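# Unpack heat sink and slip sheet onto pads, restow tools

## Task

Remove the finned metal heat sink and the slip sheet beneath it from their crate. Set the heat sink upright on the small pad with its fins pointing up, and lay the sheet flat on the large pad. Each item must sit entirely within its own pad's outline. Then hang every tool you used back in its original stand slot, release it, and move the arm well away from the tools. Nothing may end up off the table. Note that the heat sink is too wide for grip50, and a tool still locked on the arm counts as part of the arm.

## Robot and tools

Robot: a single arm with a tool changer on its wrist and no built-in hand. Three tools hang in a stand, with slots 180 mm apart. grip50 is a two-finger gripper opening to 50 mm, too narrow for the heat sink. grip85 is a two-finger gripper opening to 85 mm. cup is a suction cup. Both grippers close along the face's x axis.

Frames: the scene frame has its origin on the table top below the arm base, with +z up and +y to the left when looking along +x. Positions are in metres and orientation is a wxyz quaternion. Motion commands instead use the changer face's own axes, with z pointing out of the face, away from the arm. Points given relative to the face centre, in mm (x, y, z): grip50's grip point is (0, -25, 180). grip85's grip point is (0, 0, 173) when closed and about 13 mm closer to the face when fully open. The cup rim centre is (0, 0, 175).

The 14-number row, every value in [-1, 1], in this order: dx, dy, dz, rx, ry, rz, tool/lock, grip50_position, grip50_force_limit, grip50_speed, grip85_position, grip85_force_limit, grip85_speed, cup_suction.
- dx..rz are an offset, not a pose. They are measured in face axes from the face pose at the start of the action, or from the last reported pose for a move. A value of 1.0 means 0.6 m or 180 degrees, and rx, ry, rz form one rotation vector.
- lock: positive locks onto the plate against the face, negative unlocks, and 0 keeps the last command. Either takes about 1 s.
- grip50_position: +1 is open (50 mm), the pads meet near -0.65, and -1 means close until blocked.
- grip85_position: +1 is open (85 mm), the pads meet near -0.8, and -1 means close until blocked.
- force limits: -1 is about 20 N, up to about 185 N (grip50) or 235 N (grip85) at +1.
- speeds: -1 is about 20 mm/s, +1 is about 150 mm/s.
- cup_suction: above 0.01 is on, otherwise off and vented. It persists between actions.

Tools:
- execute_actions(actions): a list of actions, each a list of up to 15 rows. Each row is one control step of 1/30 s, and a short action repeats its last row for the remaining steps. Every row in an action is an offset from that action's starting pose; rows do not add up. Each step is clipped to 70 mm and 16 degrees from the measured pose, so large offsets take several actions. An empty list returns the current state and images.
- move(target, speed, blocking): target is one 14-number row, an offset from the last reported pose. The face follows a straight path of 0.5 to 10 s. speed is in m/s, from 0.002 to 0.5 with default 0.25, and turning is capped at twice that value in rad/s. The path ignores obstacles and may overshoot speed near full reach. With blocking=false the result comes back after 0.5 s; check with wait(0) or halt with stop, and other motion is refused until the move ends.
- wait(seconds): 0 to 10 s; the arm holds its command.
- stop(): brakes a running move. Braking needs room.
- zoom_image(camera, region): camera is cam_high or cam_low, both 672x504. region is [x0, y0, x1, y1] in pixels from the top-left corner, at most 504x504.
- finished_scene(scene): ends the scene (integer). This cannot be undone.

Results: a state line with face position, quaternion and velocities. Step readings list positions, and HELD marks steps that were held back. "Hand target" is where the controller is currently heading. "pose unreachable" means the clearance check altered the command. A move also reports a "move:" line: done, off_target, moving, held or fault, plus limits (paced means clipped; held means steps were blocked, and a sudden fast catch-up may follow) and the distance to target. Other readings: tool_id (grip50, grip85, cup or none), plate_near, locked, unlocked, in_stand and unlock_refused. A tool's own readings show n/a until it is ready. For the grippers: object_status (0 moving, 1 blocked while opening, 2 blocked while closing, which is a grip, 3 at target or pads met, possibly also with thin objects) and position_measured in counts. grip50's opening is about (250 - counts) × 0.202 mm. For grip85, 78 counts is about 60 mm, 130 about 40 mm, 180 about 20 mm and 230 closed. For the cup: cup_suction_measured (1 is full vacuum, near 0 means no seal) and cup_part_present.

Tool handling:
1. To pick up a tool, align the face to the plate within about 1 mm and 1 degree, with the face's -y pointing toward the fork's open side.
2. When plate_near is 1, send lock +1 and wait until locked is 1. The tool then initialises: a gripper closes, then opens fully.
3. To take it out, raise it 10 to 30 mm (about 20), slide it at least 110 mm in face -y, and only then lift further.
4. To return it, reverse that path. When in_stand is 1, keep still, send lock -1 and wait for unlocked to be 1. Unlocking anywhere else is refused.

Fork arms sit 40 to 70 mm either side of the slot centre along face x, 45 mm toward the open side, with tops 18 mm below a hung plate's face. The stops are 10 mm tall.

Gripping: send -1, keep it, and confirm status 2. Changing the position number by 0.01 or more counts as a new command. With the cup, seal the whole rim on a flat, smooth area away from edges and holes. The cup pulls the object up to 12 mm toward the face; release by turning suction off and rising 15 mm.

Avoid:
- Faults: joint load limits are 302/302/142/40/40/40 N·m, and any external force of 144 N stops the arm for 10 s. The arm is stiff, so never aim past a contact, and approach slowly.
- Fast or off-centre carries that shake objects loose, drops, and anything leaving the table.
- Holding loads for long, which heats the motors (MOTOR HOT warning, then a brake stop).
- Idle gaps: the arm holds its last command while you think, and loose objects may be nudged occasionally.

Each tool is called after "Emit:" as a command line: name --argument value for each argument, lists and objects as JSON in quotes; but a table of rows of numbers goes row by row, as --pt "numbers of a row", without its own name.

## Session

Emit:
execute_actions --actions '[]'

Scene clock: 0.00 s.
end_effector_position=(+0.6511, -0.0287, +0.4718) locked=0 unlocked=1 plate_near=0 in_stand=0 unlock_refused=0 tool_id=none grip50_position_measured=n/a grip50_object_status=n/a grip85_position_measured=n/a grip85_object_status=n/a cup_suction_measured=n/a cup_part_present=n/a end_effector_quat_wxyz=(-0.002, +0.723, +0.691, -0.003) end_effector_velocity=(+0.000, +0.000, -0.000) end_effector_angular_velocity=(+0.001, -0.000, +0.000)
Joint positions: [-0.054  0.168  1.621  0.     1.355 -0.053]
Joint velocities: [ 0.     0.    -0.     0.001 -0.    -0.   ]
Hand target: +0.651, -0.029, +0.472; -0.002, +0.723, +0.691, -0.003

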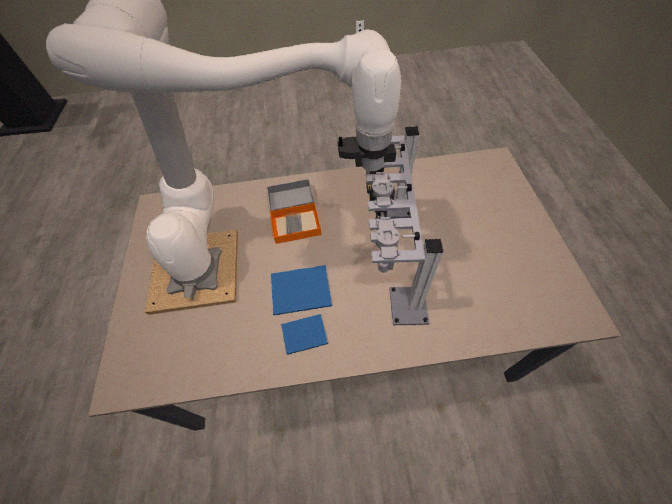

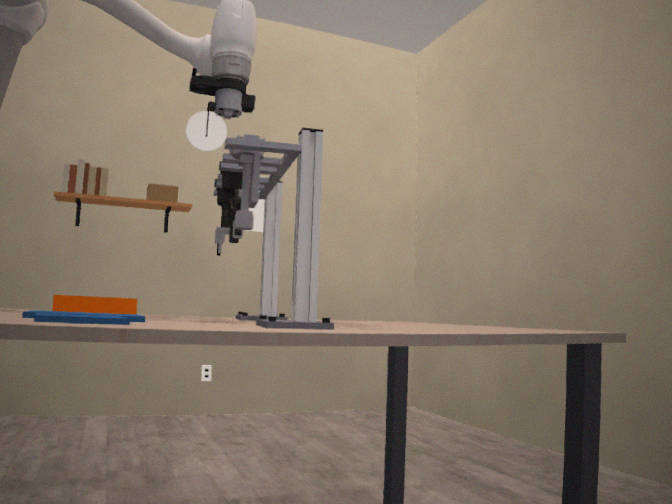

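Emit:
zoom_image --camera "cam_high" --region '[330, 120, 470, 290]'

Emit:
zoom_image --camera "cam_low" --region '[170, 60, 350, 280]'

Region (330, 120, 470, 290) of cam_high's 672x504 image, scaled by 2.965, with more detail than that image has; it fills the left 415 columns of this view, and the rest is white.

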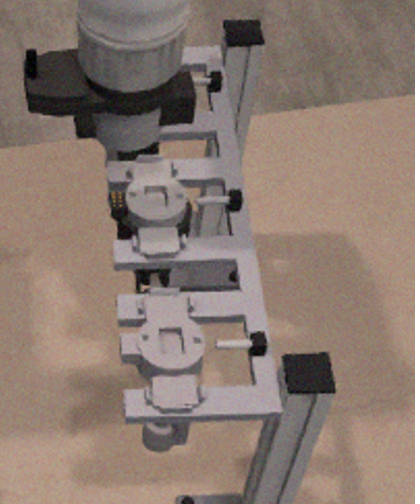

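Region (170, 60, 350, 280) of cam_low's 672x504 image, scaled by 2.291, with more detail than that image has; it fills the left 412 columns of this view, and the rest is white.

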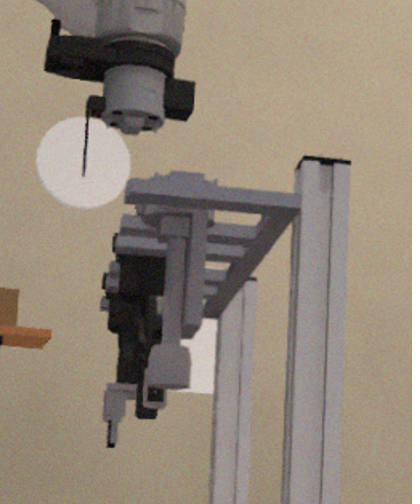

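Emit:
zoom_image --camera "cam_high" --region '[355, 160, 425, 230]'

Emit:
zoom_image --camera "cam_high" --region '[355, 205, 425, 275]'

Region (355, 160, 425, 230) of cam_high's 672x504 image, scaled by 7.200, with more detail than that image has.

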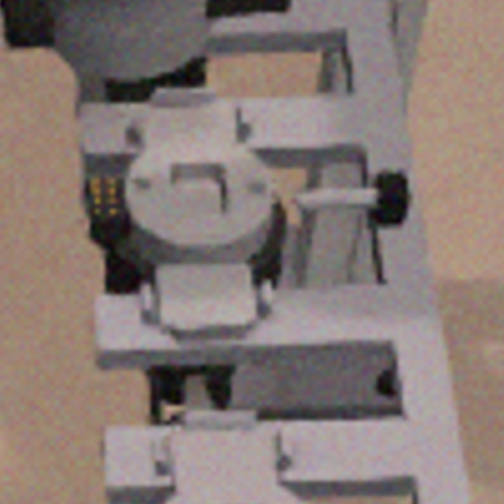

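Region (355, 205, 425, 275) of cam_high's 672x504 image, scaled by 7.200, with more detail than that image has.

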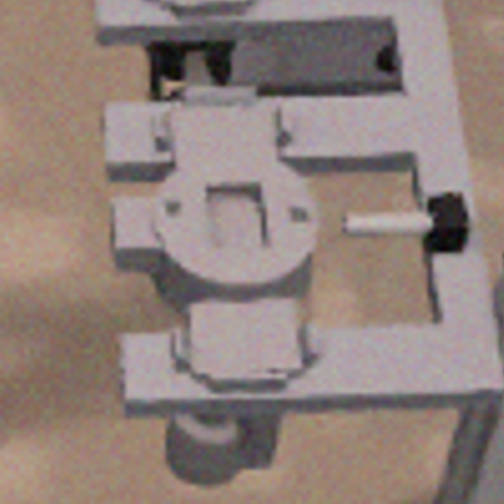

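Emit:
zoom_image --camera "cam_high" --region '[375, 120, 445, 190]'

Emit:
zoom_image --camera "cam_high" --region '[390, 210, 460, 280]'

Region (375, 120, 445, 190) of cam_high's 672x504 image, scaled by 7.200, with more detail than that image has.

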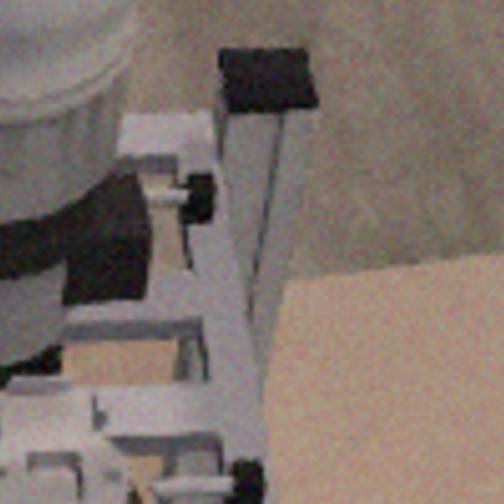

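Region (390, 210, 460, 280) of cam_high's 672x504 image, scaled by 7.200, with more detail than that image has.

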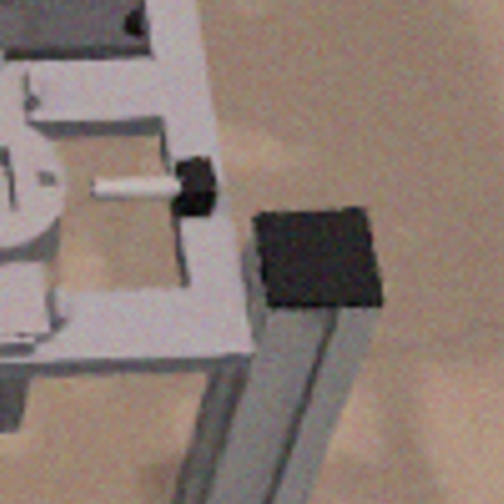

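Emit:
move --target '[0.0219, 0.0597, 0.158, 0, 0, 0.0256, 0, 0, 0, 0, 0.75, -0.4, 0, 0]' --speed 0.2

Scene clock: 50.53 s.
end_effector_position=(+0.6869, -0.0172, +0.3768) locked=0 unlocked=1 plate_near=0 in_stand=0 unlock_refused=0 tool_id=none grip50_position_measured=n/a grip50_object_status=n/a grip85_position_measured=n/a grip85_object_status=n/a cup_suction_measured=n/a cup_part_present=n/a end_effector_quat_wxyz=(-0.002, +0.750, +0.662, -0.003) end_effector_velocity=(+0.000, -0.000, +0.000) end_effector_angular_velocity=(+0.000, -0.001, +0.001)
Joint positions: [-0.032  0.268  1.674  0.     1.202  0.049]
Joint velocities: [-0.    -0.    -0.001  0.    -0.    -0.001]
Hand target: +0.687, -0.017, +0.377; -0.002, +0.750, +0.662, -0.003
Off the commanded pose: 0.000 m, 0 deg.
move: done

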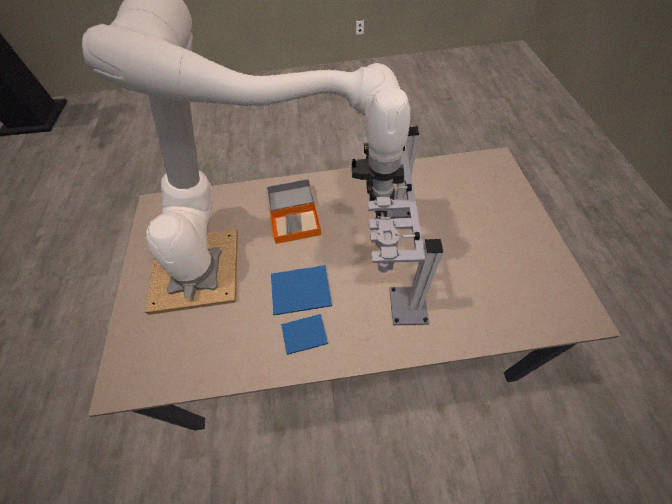

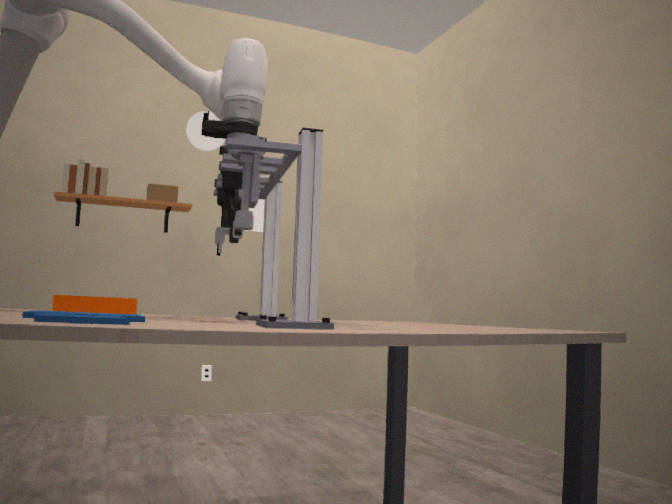

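Emit:
zoom_image --camera "cam_high" --region '[360, 165, 410, 215]'

Emit:
zoom_image --camera "cam_low" --region '[195, 110, 285, 200]'

Region (360, 165, 410, 215) of cam_high's 672x504 image, scaled by 10.080, with more detail than that image has.

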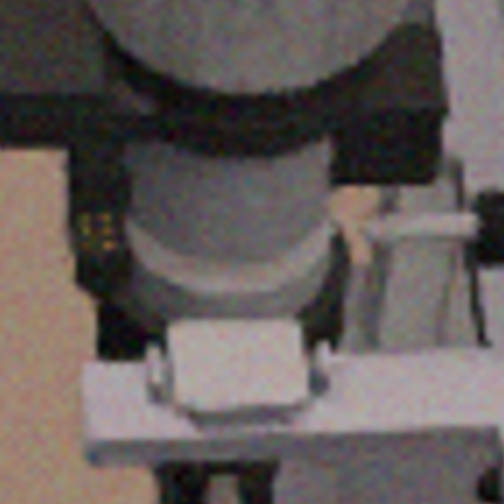

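Region (195, 110, 285, 200) of cam_low's 672x504 image, scaled by 5.600, with more detail than that image has.

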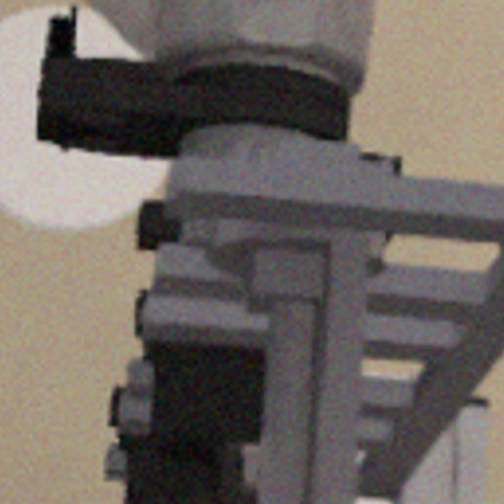

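Emit:
move --target '[0.00606, 0.00142, 0.0138, 0, 0, 0, 0, 0, 0, 0, 0.75, -0.4, 0, 0]' --speed 0.03

Emit:
zoom_image --camera "cam_high" --region '[360, 165, 410, 215]'

Emit:
zoom_image --camera "cam_low" --region '[195, 110, 285, 200]'

Scene clock: 72.23 s.
end_effector_position=(+0.6881, -0.0138, +0.3685) locked=0 unlocked=1 plate_near=0 in_stand=0 unlock_refused=0 tool_id=none grip50_position_measured=n/a grip50_object_status=n/a grip85_position_measured=n/a grip85_object_status=n/a cup_suction_measured=n/a cup_part_present=n/a end_effector_quat_wxyz=(-0.002, +0.750, +0.662, -0.003) end_effector_velocity=(-0.000, -0.000, -0.000) end_effector_angular_velocity=(-0.001, +0.000, -0.000)
Joint positions: [-0.027  0.274  1.681  0.     1.189  0.054]
Joint velocities: [-0.    -0.     0.001 -0.001 -0.     0.001]
Hand target: +0.688, -0.014, +0.369; -0.002, +0.750, +0.662, -0.003
Off the commanded pose: 0.000 m, 0 deg.
move: done

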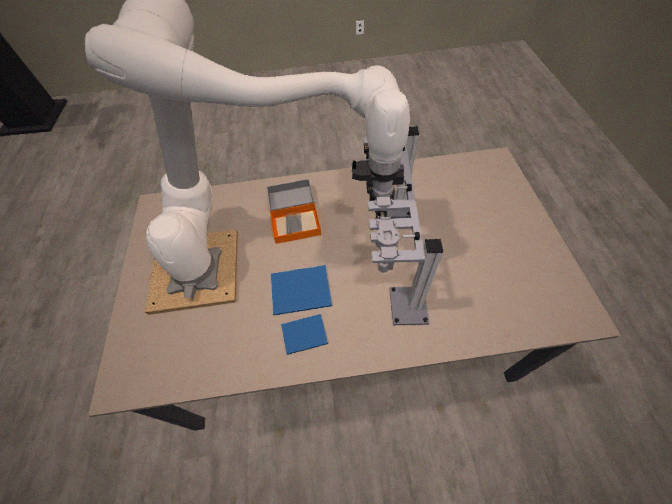

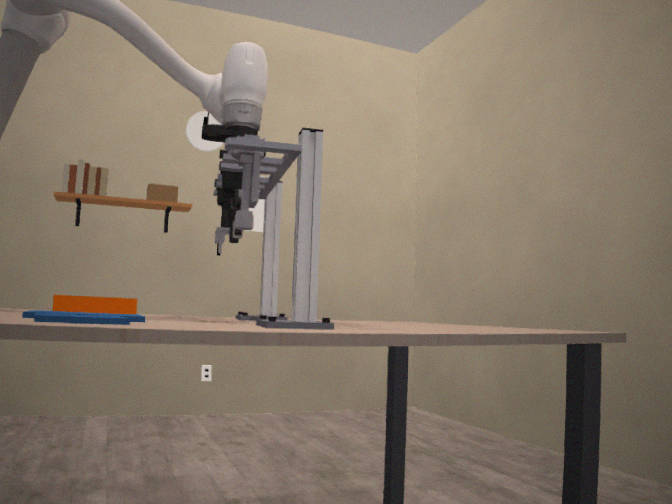

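Region (360, 165, 410, 215) of cam_high's 672x504 image, scaled by 10.080, with more detail than that image has.

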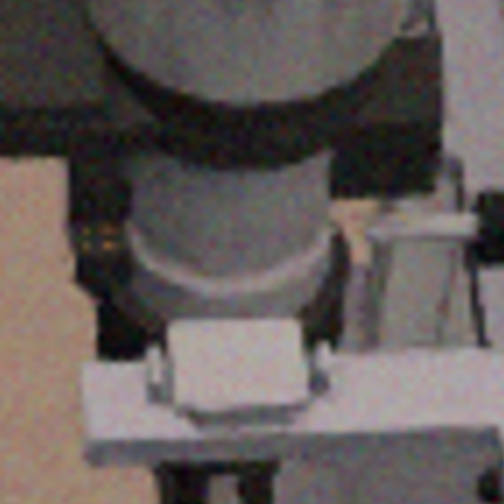

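Region (195, 110, 285, 200) of cam_low's 672x504 image, scaled by 5.600, with more detail than that image has.

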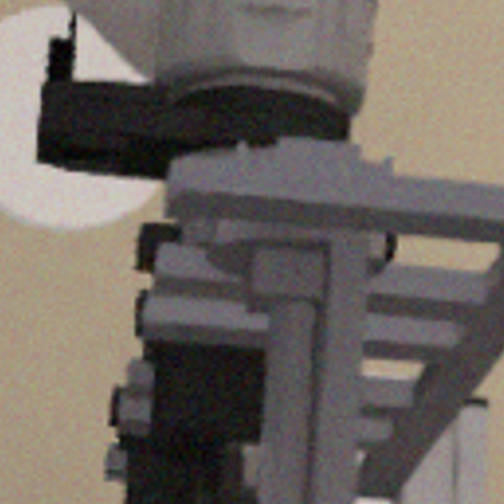

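Emit:
move --target '[0, 0, 0.0075, 0, 0, 0, 0, 0, 0, 0, 0.75, -0.4, 0, 0]' --speed 0.012

Emit:
zoom_image --camera "cam_high" --region '[360, 165, 410, 215]'

Scene clock: 76.83 s.
end_effector_position=(+0.6881, -0.0137, +0.3640) locked=0 unlocked=1 plate_near=0 in_stand=1 unlock_refused=0 tool_id=none grip50_position_measured=n/a grip50_object_status=n/a grip85_position_measured=n/a grip85_object_status=n/a cup_suction_measured=n/a cup_part_present=n/a end_effector_quat_wxyz=(-0.002, +0.750, +0.662, -0.003) end_effector_velocity=(-0.000, +0.000, -0.001) end_effector_angular_velocity=(+0.001, +0.003, -0.001)
Joint positions: [-0.027  0.277  1.686  0.     1.181  0.054]
Joint velocities: [-0.     0.001  0.     0.     0.001  0.   ]
Hand target: +0.688, -0.014, +0.364; -0.002, +0.750, +0.662, -0.003
Off the commanded pose: 0.000 m, 0 deg.
move: done

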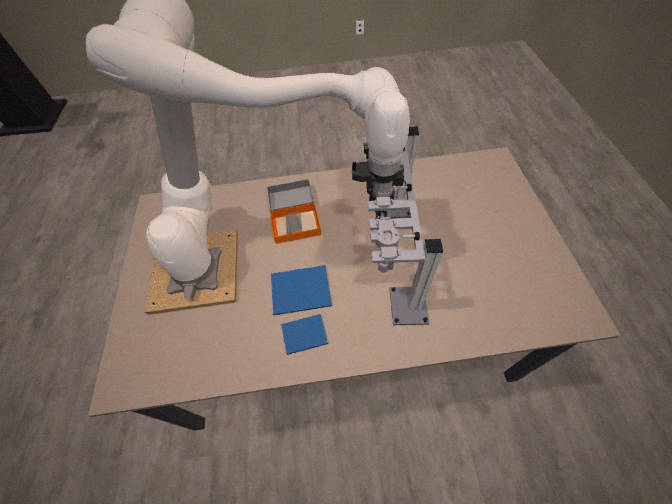

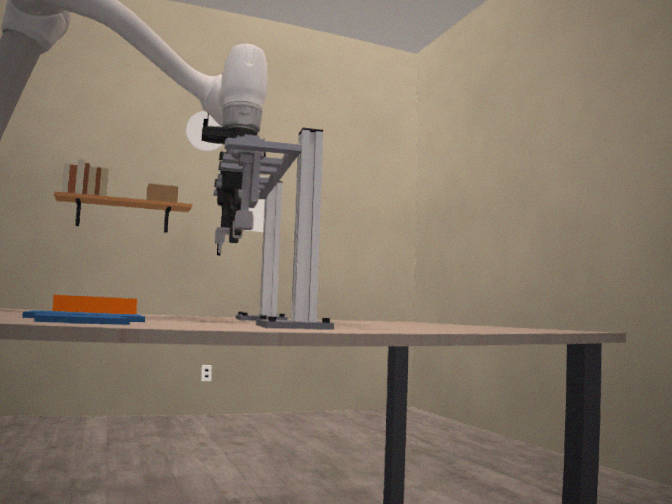

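Region (360, 165, 410, 215) of cam_high's 672x504 image, scaled by 10.080, with more detail than that image has.

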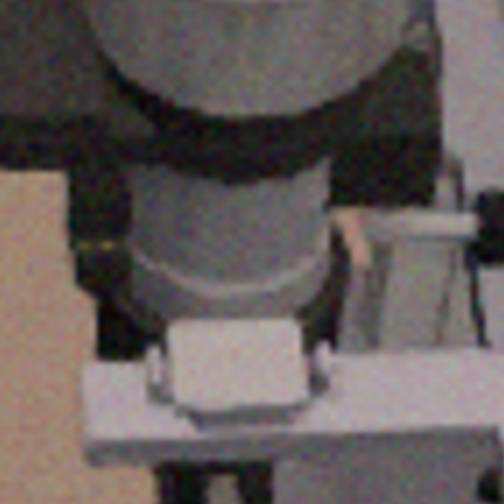

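Emit:
move --target '[0, 0, 0.0045, 0, 0, 0, 0, 0, 0, 0, 0.75, -0.4, 0, 0]' --speed 0.01

Scene clock: 79.60 s.
end_effector_position=(+0.6881, -0.0138, +0.3613) locked=0 unlocked=1 plate_near=0 in_stand=1 unlock_refused=0 tool_id=none grip50_position_measured=n/a grip50_object_status=n/a grip85_position_measured=n/a grip85_object_status=n/a cup_suction_measured=n/a cup_part_present=n/a end_effector_quat_wxyz=(-0.002, +0.750, +0.662, -0.003) end_effector_velocity=(-0.000, +0.000, +0.001) end_effector_angular_velocity=(+0.000, -0.001, -0.001)
Joint positions: [-0.027  0.279  1.689  0.     1.176  0.054]
Joint velocities: [ 0.    -0.001  0.     0.     0.     0.001]
Hand target: +0.688, -0.014, +0.361; -0.002, +0.750, +0.662, -0.003
Off the commanded pose: 0.000 m, 0 deg.
move: done

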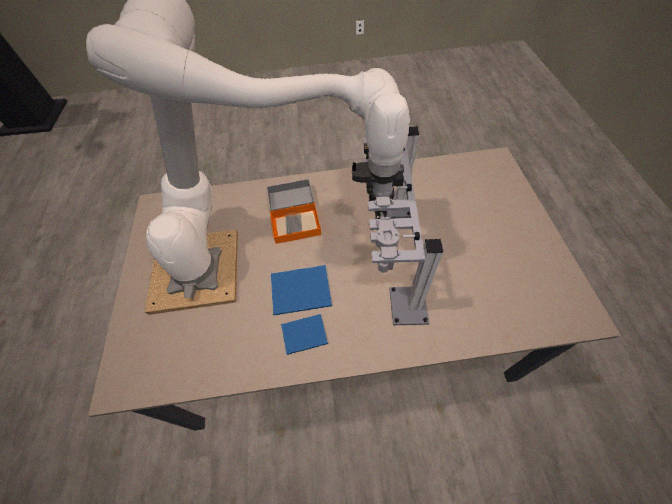

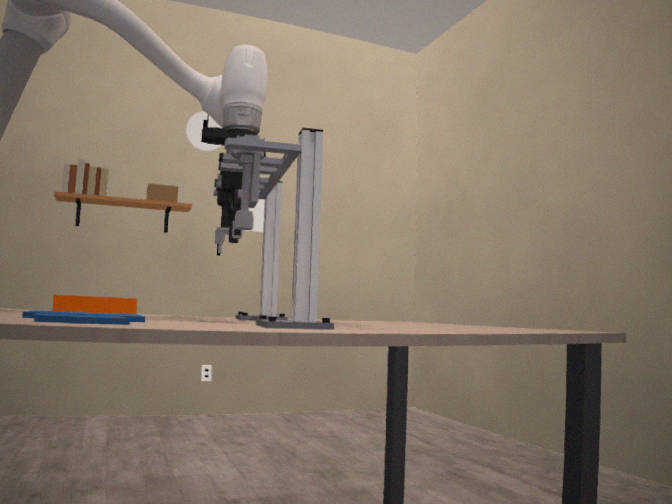

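Emit:
move --target '[0, 0, 0.0017, 0, 0, 0, 0, 0, 0, 0, 0.75, -0.4, 0, 0]' --speed 0.01

Scene clock: 81.43 s.
end_effector_position=(+0.6881, -0.0137, +0.3603) locked=0 unlocked=1 plate_near=1 in_stand=1 unlock_refused=0 tool_id=none grip50_position_measured=n/a grip50_object_status=n/a grip85_position_measured=n/a grip85_object_status=n/a cup_suction_measured=n/a cup_part_present=n/a end_effector_quat_wxyz=(-0.002, +0.750, +0.662, -0.003) end_effector_velocity=(-0.000, -0.000, +0.000) end_effector_angular_velocity=(-0.001, -0.000, +0.000)
Joint positions: [-0.027  0.279  1.69   0.     1.174  0.054]
Joint velocities: [-0.    -0.     0.    -0.001 -0.     0.   ]
Hand target: +0.688, -0.014, +0.360; -0.002, +0.750, +0.662, -0.003
Off the commanded pose: 0.000 m, 0 deg.
move: done

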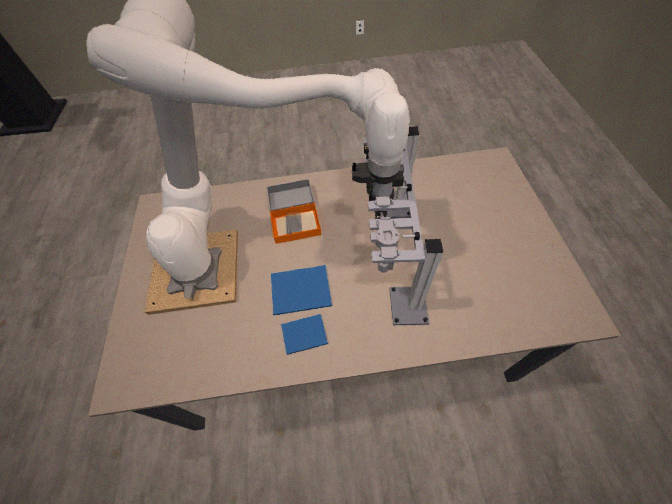

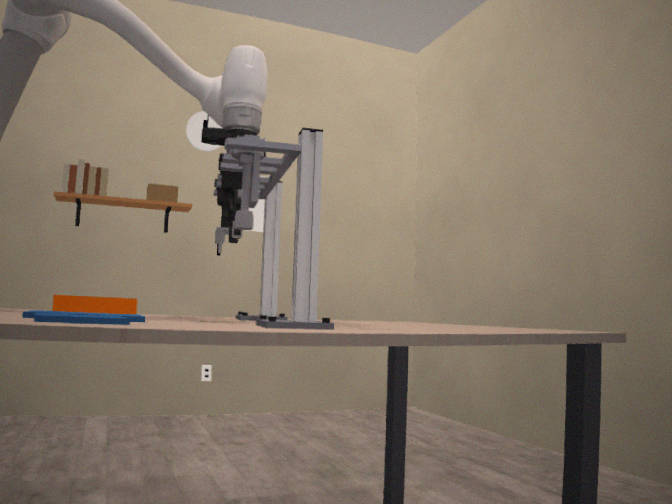

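plate_near=1. Lock.

Emit:
execute_actions --actions '[[[0,0,0,0,0,0,1,0,0,0,0.75,-0.4,0,0]]]'

Emit:
zoom_image --camera "cam_high" --region '[260, 175, 330, 245]'

Emit:
zoom_image --camera "cam_high" --region '[260, 260, 340, 360]'

Scene clock: 85.53 s.
end_effector_position=(+0.6881, -0.0138, +0.3603) locked=0 unlocked=0 plate_near=1 in_stand=1 unlock_refused=0 tool_id=none grip50_position_measured=n/a grip50_object_status=n/a grip85_position_measured=n/a grip85_object_status=n/a cup_suction_measured=n/a cup_part_present=n/a end_effector_quat_wxyz=(-0.002, +0.750, +0.662, -0.003) end_effector_velocity=(-0.000, +0.000, +0.000) end_effector_angular_velocity=(+0.000, +0.000, -0.001)
Joint positions: [-0.027  0.279  1.69   0.     1.174  0.054]
Joint velocities: [-0.    -0.    -0.     0.     0.001  0.001]
Hand target: +0.688, -0.014, +0.360; -0.002, +0.750, +0.662, -0.003
Off the commanded pose: 0.000 m, 0 deg.
Step readings (end_effector_position):
0: (+0.6881, -0.0138, +0.3603)
1: (+0.6881, -0.0138, +0.3603)
2: (+0.6881, -0.0138, +0.3603)
4: (+0.6881, -0.0138, +0.3603)
8: (+0.6881, -0.0138, +0.3603)
15: end_effector_position above

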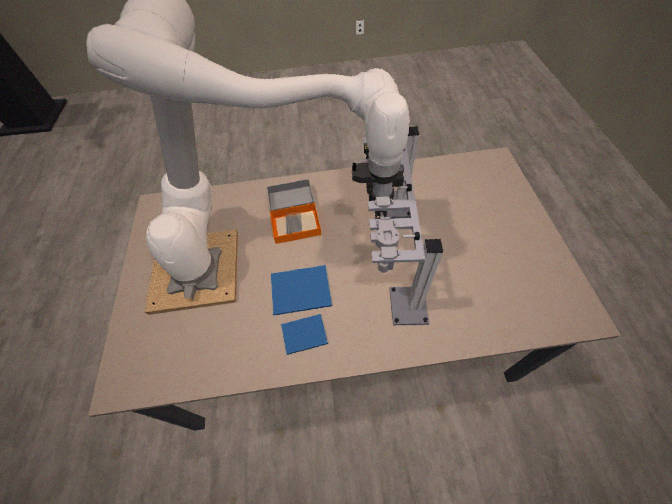

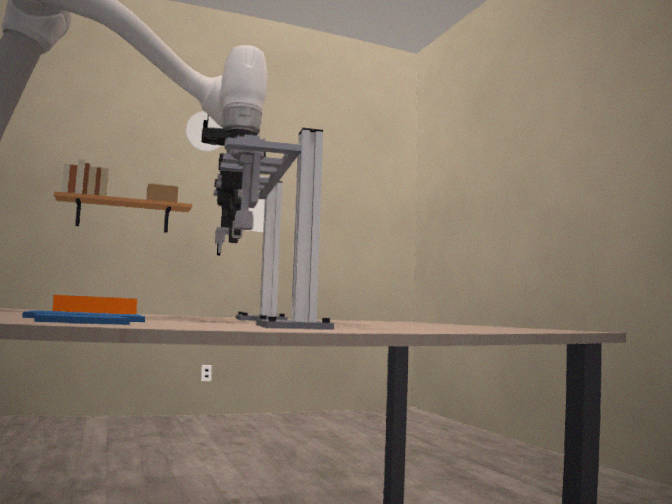

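Region (260, 175, 330, 245) of cam_high's 672x504 image, scaled by 7.200, with more detail than that image has.

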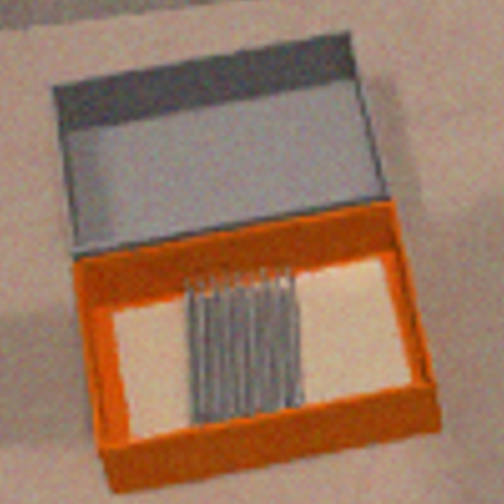

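Region (260, 260, 340, 360) of cam_high's 672x504 image, scaled by 5.040, with more detail than that image has; it fills the left 403 columns of this view, and the rest is white.

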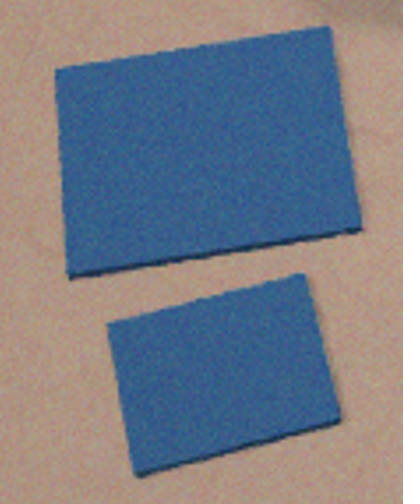

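Emit:
wait --seconds 0

Scene clock: 121.07 s.
end_effector_position=(+0.6881, -0.0137, +0.3603) locked=1 unlocked=0 plate_near=1 in_stand=1 unlock_refused=0 tool_id=grip85 grip50_position_measured=n/a grip50_object_status=n/a grip85_position_measured=35 grip85_object_status=3 cup_suction_measured=n/a cup_part_present=n/a end_effector_quat_wxyz=(-0.002, +0.750, +0.662, -0.003) end_effector_velocity=(+0.000, -0.000, -0.000) end_effector_angular_velocity=(-0.001, +0.000, -0.000)
Joint positions: [-0.027  0.279  1.69   0.     1.174  0.054]
Joint velocities: [ 0.     0.001 -0.    -0.001 -0.     0.   ]
Hand target: +0.688, -0.014, +0.360; -0.002, +0.750, +0.662, -0.003
Off the commanded pose: 0.000 m, 0 deg.

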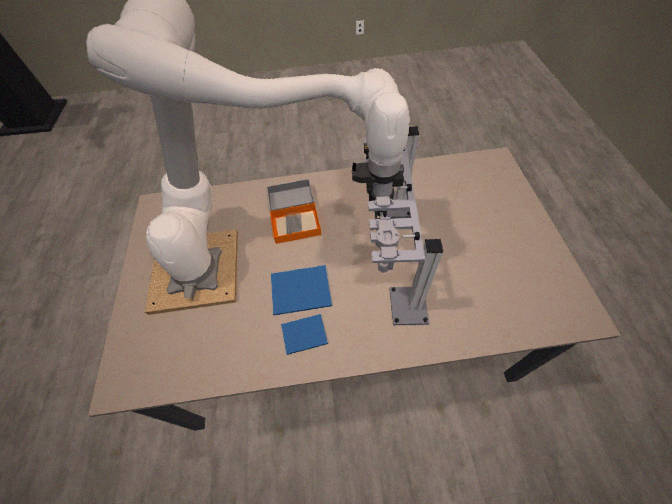

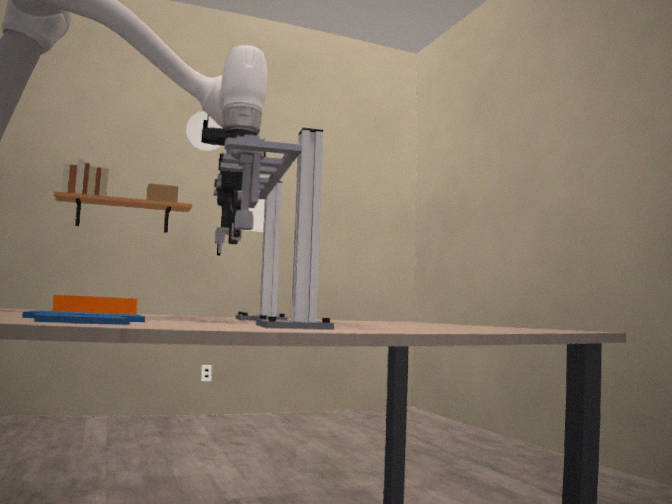

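grip85 locked. Lift and slide out.

Emit:
move --target '[0, 0, -0.0333, 0, 0, 0, 0, 0, 0, 0, 0.75, -0.4, 0, 0]' --speed 0.08

Emit:
move --target '[0, -0.23, 0, 0, 0, 0, 0, 0, 0, 0, 0.75, -0.4, 0, 0]' --speed 0.25

Scene clock: 125.63 s.
end_effector_position=(+0.6882, -0.0137, +0.3803) locked=1 unlocked=0 plate_near=1 in_stand=0 unlock_refused=0 tool_id=grip85 grip50_position_measured=n/a grip50_object_status=n/a grip85_position_measured=35 grip85_object_status=3 cup_suction_measured=n/a cup_part_present=n/a end_effector_quat_wxyz=(-0.002, +0.750, +0.662, -0.003) end_effector_velocity=(+0.000, +0.000, -0.000) end_effector_angular_velocity=(+0.000, -0.001, +0.001)
Joint positions: [-0.027  0.267  1.667  0.     1.209  0.054]
Joint velocities: [ 0.     0.001 -0.001  0.    -0.    -0.001]
Hand target: +0.688, -0.014, +0.380; -0.002, +0.750, +0.662, -0.003
Off the commanded pose: 0.000 m, 0 deg.
move: done

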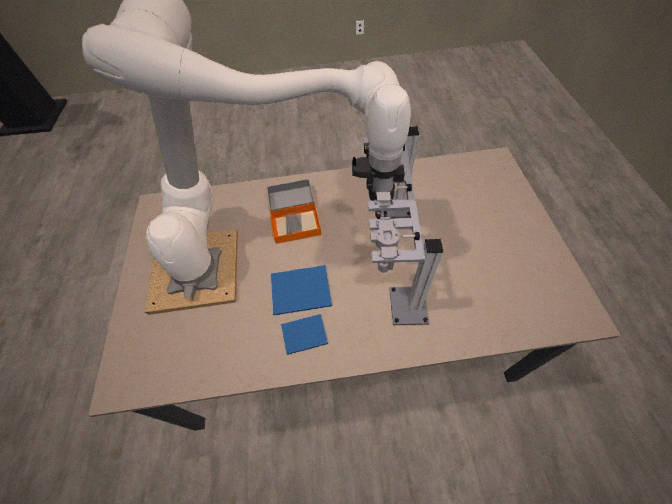

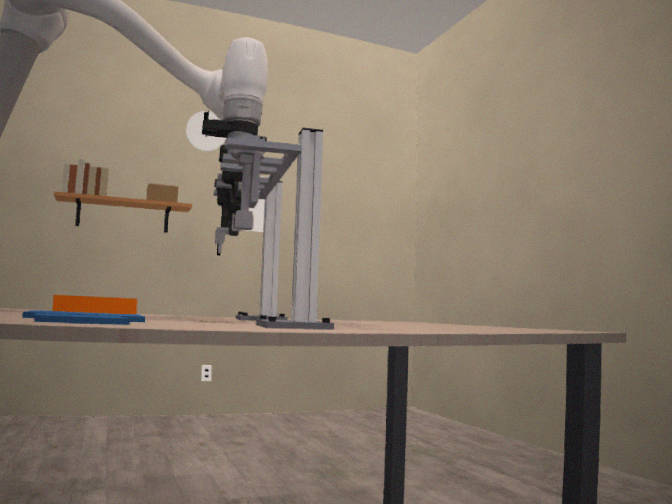

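Scene clock: 126.57 s.
end_effector_position=(+0.5513, +0.0035, +0.3809) locked=1 unlocked=0 plate_near=1 in_stand=0 unlock_refused=0 tool_id=grip85 grip50_position_measured=n/a grip50_object_status=n/a grip85_position_measured=35 grip85_object_status=3 cup_suction_measured=n/a cup_part_present=n/a end_effector_quat_wxyz=(-0.002, +0.750, +0.662, -0.003) end_effector_velocity=(-0.001, -0.000, -0.001) end_effector_angular_velocity=(-0.001, +0.002, +0.000)
Joint positions: [-0.013  0.057  1.918  0.     1.168  0.068]
Joint velocities: [ 0.     0.     0.001 -0.002  0.001  0.001]
Hand target: +0.551, +0.004, +0.381; -0.002, +0.750, +0.662, -0.003
Off the commanded pose: 0.000 m, 0 deg.
move: done

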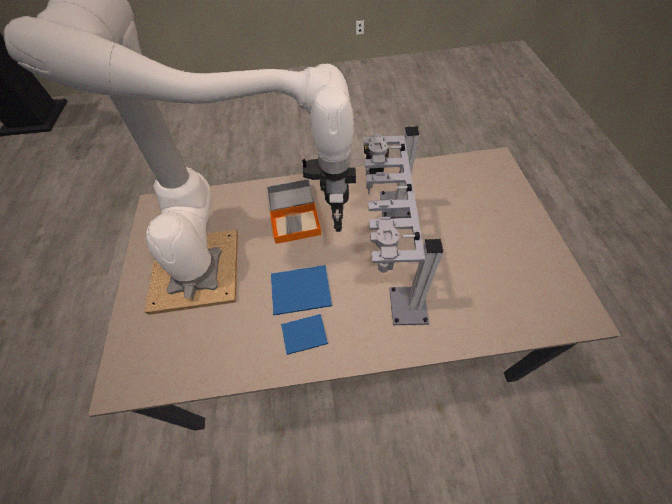

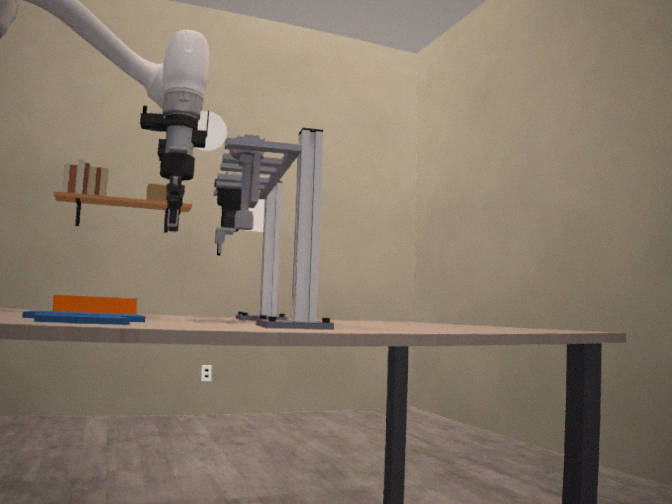

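Emit:
move --target '[0.2298, -0.3025, 0.2348, 0, 0, -0.5359, 0, 0, 0, 0, 0.75, -0.4, 0, 0]' --speed 0.45

Emit:
zoom_image --camera "cam_high" --region '[255, 165, 335, 245]'

Scene clock: 136.87 s.
end_effector_position=(+0.3877, +0.1627, +0.2408) locked=1 unlocked=0 plate_near=1 in_stand=0 unlock_refused=0 tool_id=grip85 grip50_position_measured=n/a grip50_object_status=n/a grip85_position_measured=35 grip85_object_status=3 cup_suction_measured=n/a cup_part_present=n/a end_effector_quat_wxyz=(-0.003, +0.006, +1.000, -0.001) end_effector_velocity=(-0.001, +0.000, -0.001) end_effector_angular_velocity=(-0.000, +0.003, -0.000)
Joint positions: [ 0.36  -0.013  2.287  0.     0.869 -1.243]
Joint velocities: [ 0.     0.001  0.001  0.001  0.001 -0.   ]
Hand target: +0.388, +0.163, +0.241; -0.003, +0.006, +1.000, -0.001
Off the commanded pose: 0.000 m, 0 deg.
move: done

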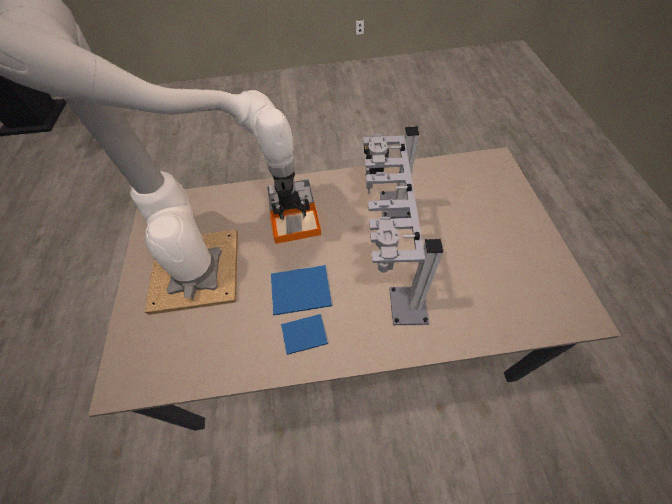

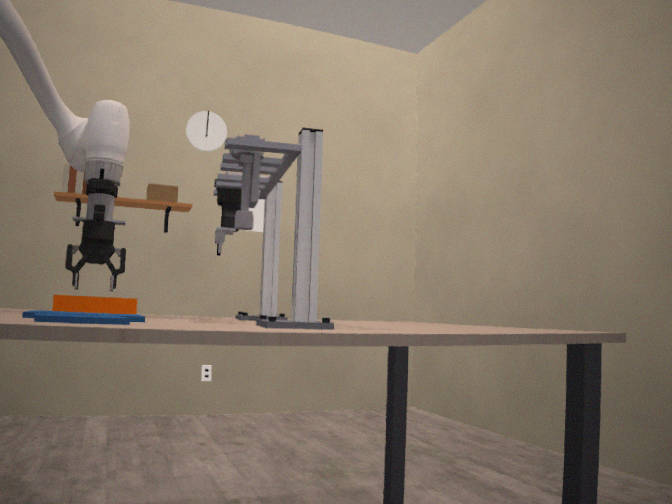

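Region (255, 165, 335, 245) of cam_high's 672x504 image, scaled by 6.300, with more detail than that image has.

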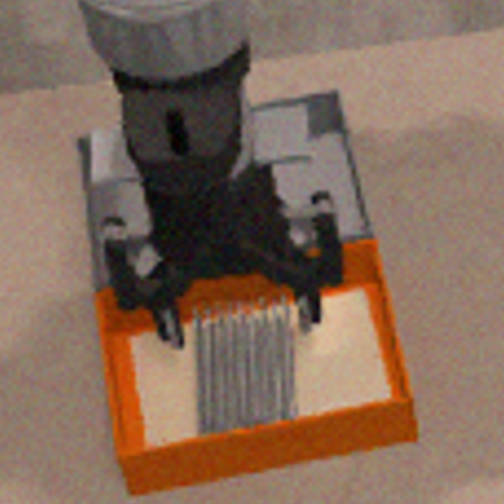

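Emit:
move --target '[0.001, 0, 0.068, 0, 0, 0, 0, 0, 0, 0, 0.75, -0.4, -0.4, 0]' --speed 0.1

Emit:
zoom_image --camera "cam_high" --region '[255, 165, 335, 245]'

Scene clock: 146.93 s.
end_effector_position=(+0.3869, +0.1626, +0.2000) locked=1 unlocked=0 plate_near=1 in_stand=0 unlock_refused=0 tool_id=grip85 grip50_position_measured=n/a grip50_object_status=n/a grip85_position_measured=35 grip85_object_status=3 cup_suction_measured=n/a cup_part_present=n/a end_effector_quat_wxyz=(-0.003, +0.006, +1.000, -0.001) end_effector_velocity=(-0.000, +0.000, -0.000) end_effector_angular_velocity=(+0.001, +0.001, -0.000)
Joint positions: [ 0.36   0.047  2.326  0.     0.771 -1.243]
Joint velocities: [-0.     0.     0.001  0.001 -0.    -0.   ]
Hand target: +0.387, +0.163, +0.200; -0.003, +0.006, +1.000, -0.001
Off the commanded pose: 0.000 m, 0 deg.
move: done

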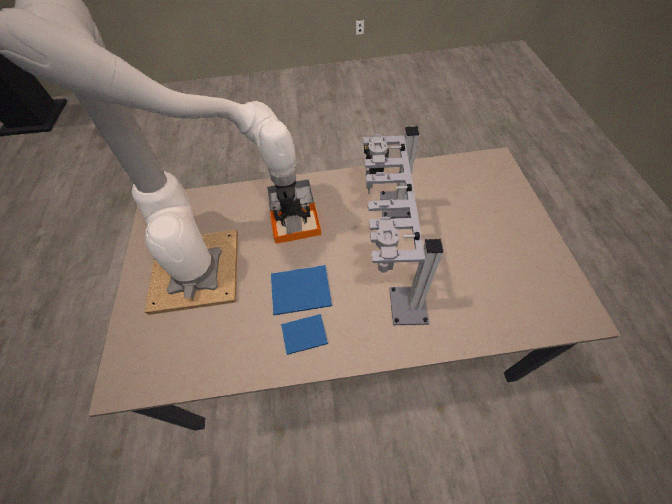

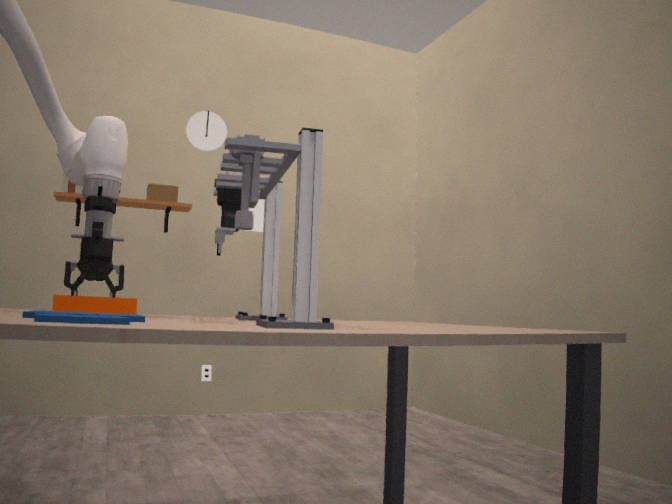

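Region (255, 165, 335, 245) of cam_high's 672x504 image, scaled by 6.300, with more detail than that image has.

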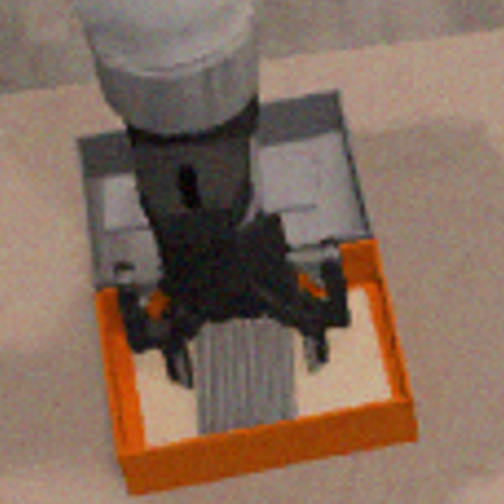

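Emit:
execute_actions --actions '[[[0,0,0,0,0,0,0,0,0,0,-1,-0.4,-0.4,0]]]'

Emit:
wait --seconds 0.3

Scene clock: 149.20 s.
end_effector_position=(+0.3869, +0.1626, +0.2000) locked=1 unlocked=0 plate_near=1 in_stand=0 unlock_refused=0 tool_id=grip85 grip50_position_measured=n/a grip50_object_status=n/a grip85_position_measured=80 grip85_object_status=0 cup_suction_measured=n/a cup_part_present=n/a end_effector_quat_wxyz=(-0.003, +0.006, +1.000, -0.001) end_effector_velocity=(-0.000, -0.000, -0.000) end_effector_angular_velocity=(+0.000, +0.001, -0.001)
Joint positions: [ 0.36   0.047  2.326  0.     0.771 -1.243]
Joint velocities: [-0.     0.     0.001  0.001 -0.     0.   ]
Hand target: +0.387, +0.163, +0.200; -0.003, +0.006, +1.000, -0.001
Off the commanded pose: 0.000 m, 0 deg.
Step readings (end_effector_position):
0: (+0.3869, +0.1626, +0.2000)
1: (+0.3869, +0.1626, +0.2000)
2: (+0.3869, +0.1626, +0.2000)
4: (+0.3869, +0.1626, +0.2000)
8: (+0.3869, +0.1626, +0.2000)
15: end_effector_position above

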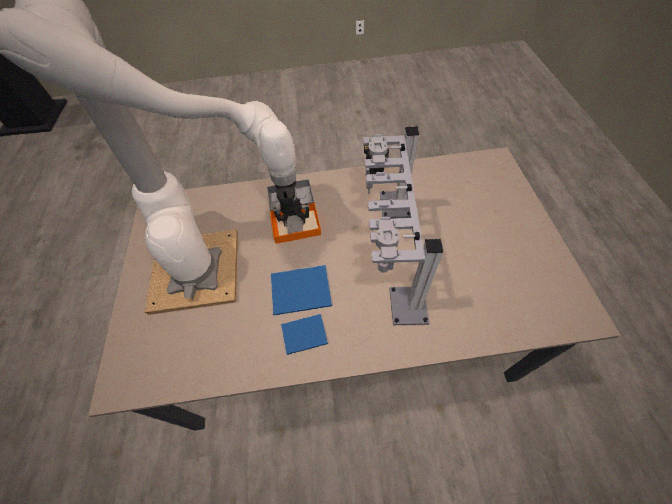

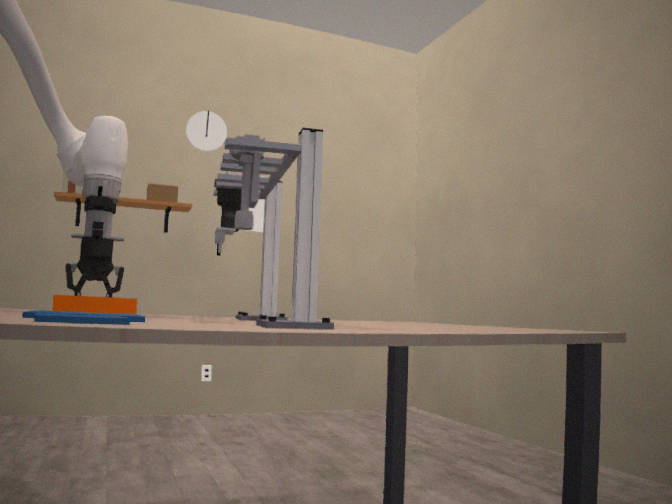

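Scene clock: 149.50 s.
end_effector_position=(+0.3869, +0.1626, +0.2000) locked=1 unlocked=0 plate_near=1 in_stand=0 unlock_refused=0 tool_id=grip85 grip50_position_measured=n/a grip50_object_status=n/a grip85_position_measured=80 grip85_object_status=2 cup_suction_measured=n/a cup_part_present=n/a end_effector_quat_wxyz=(-0.003, +0.006, +1.000, -0.001) end_effector_velocity=(-0.000, -0.000, -0.001) end_effector_angular_velocity=(-0.000, +0.001, +0.000)
Joint positions: [ 0.36   0.047  2.326  0.     0.771 -1.243]
Joint velocities: [ 0.     0.001  0.    -0.    -0.001  0.   ]
Hand target: +0.387, +0.163, +0.200; -0.003, +0.006, +1.000, -0.001
Off the commanded pose: 0.000 m, 0 deg.
wait: 0.30 s; at rest by 0.17 s

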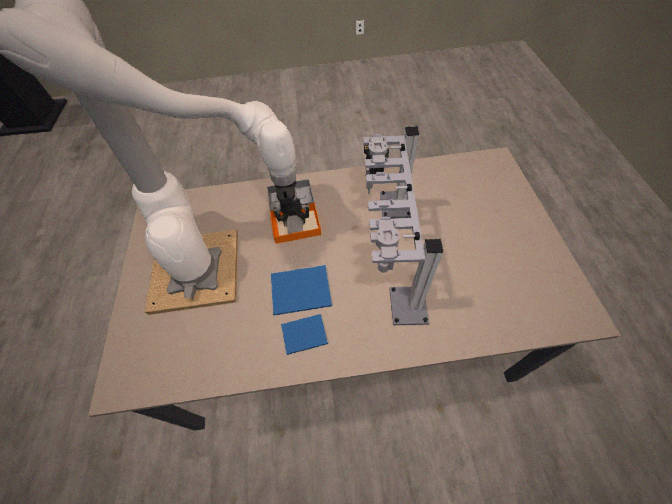

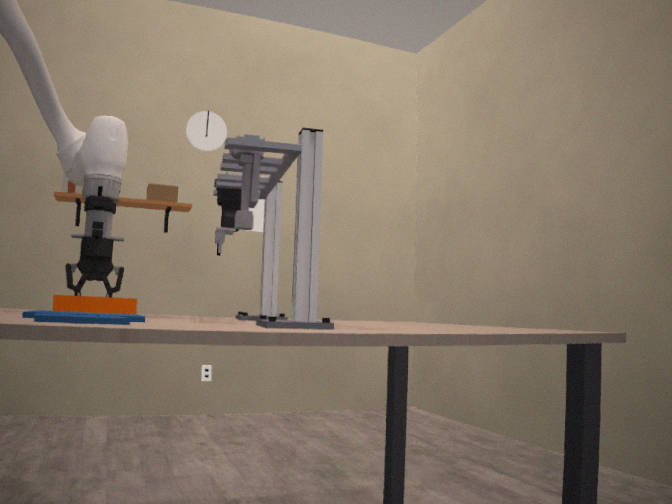

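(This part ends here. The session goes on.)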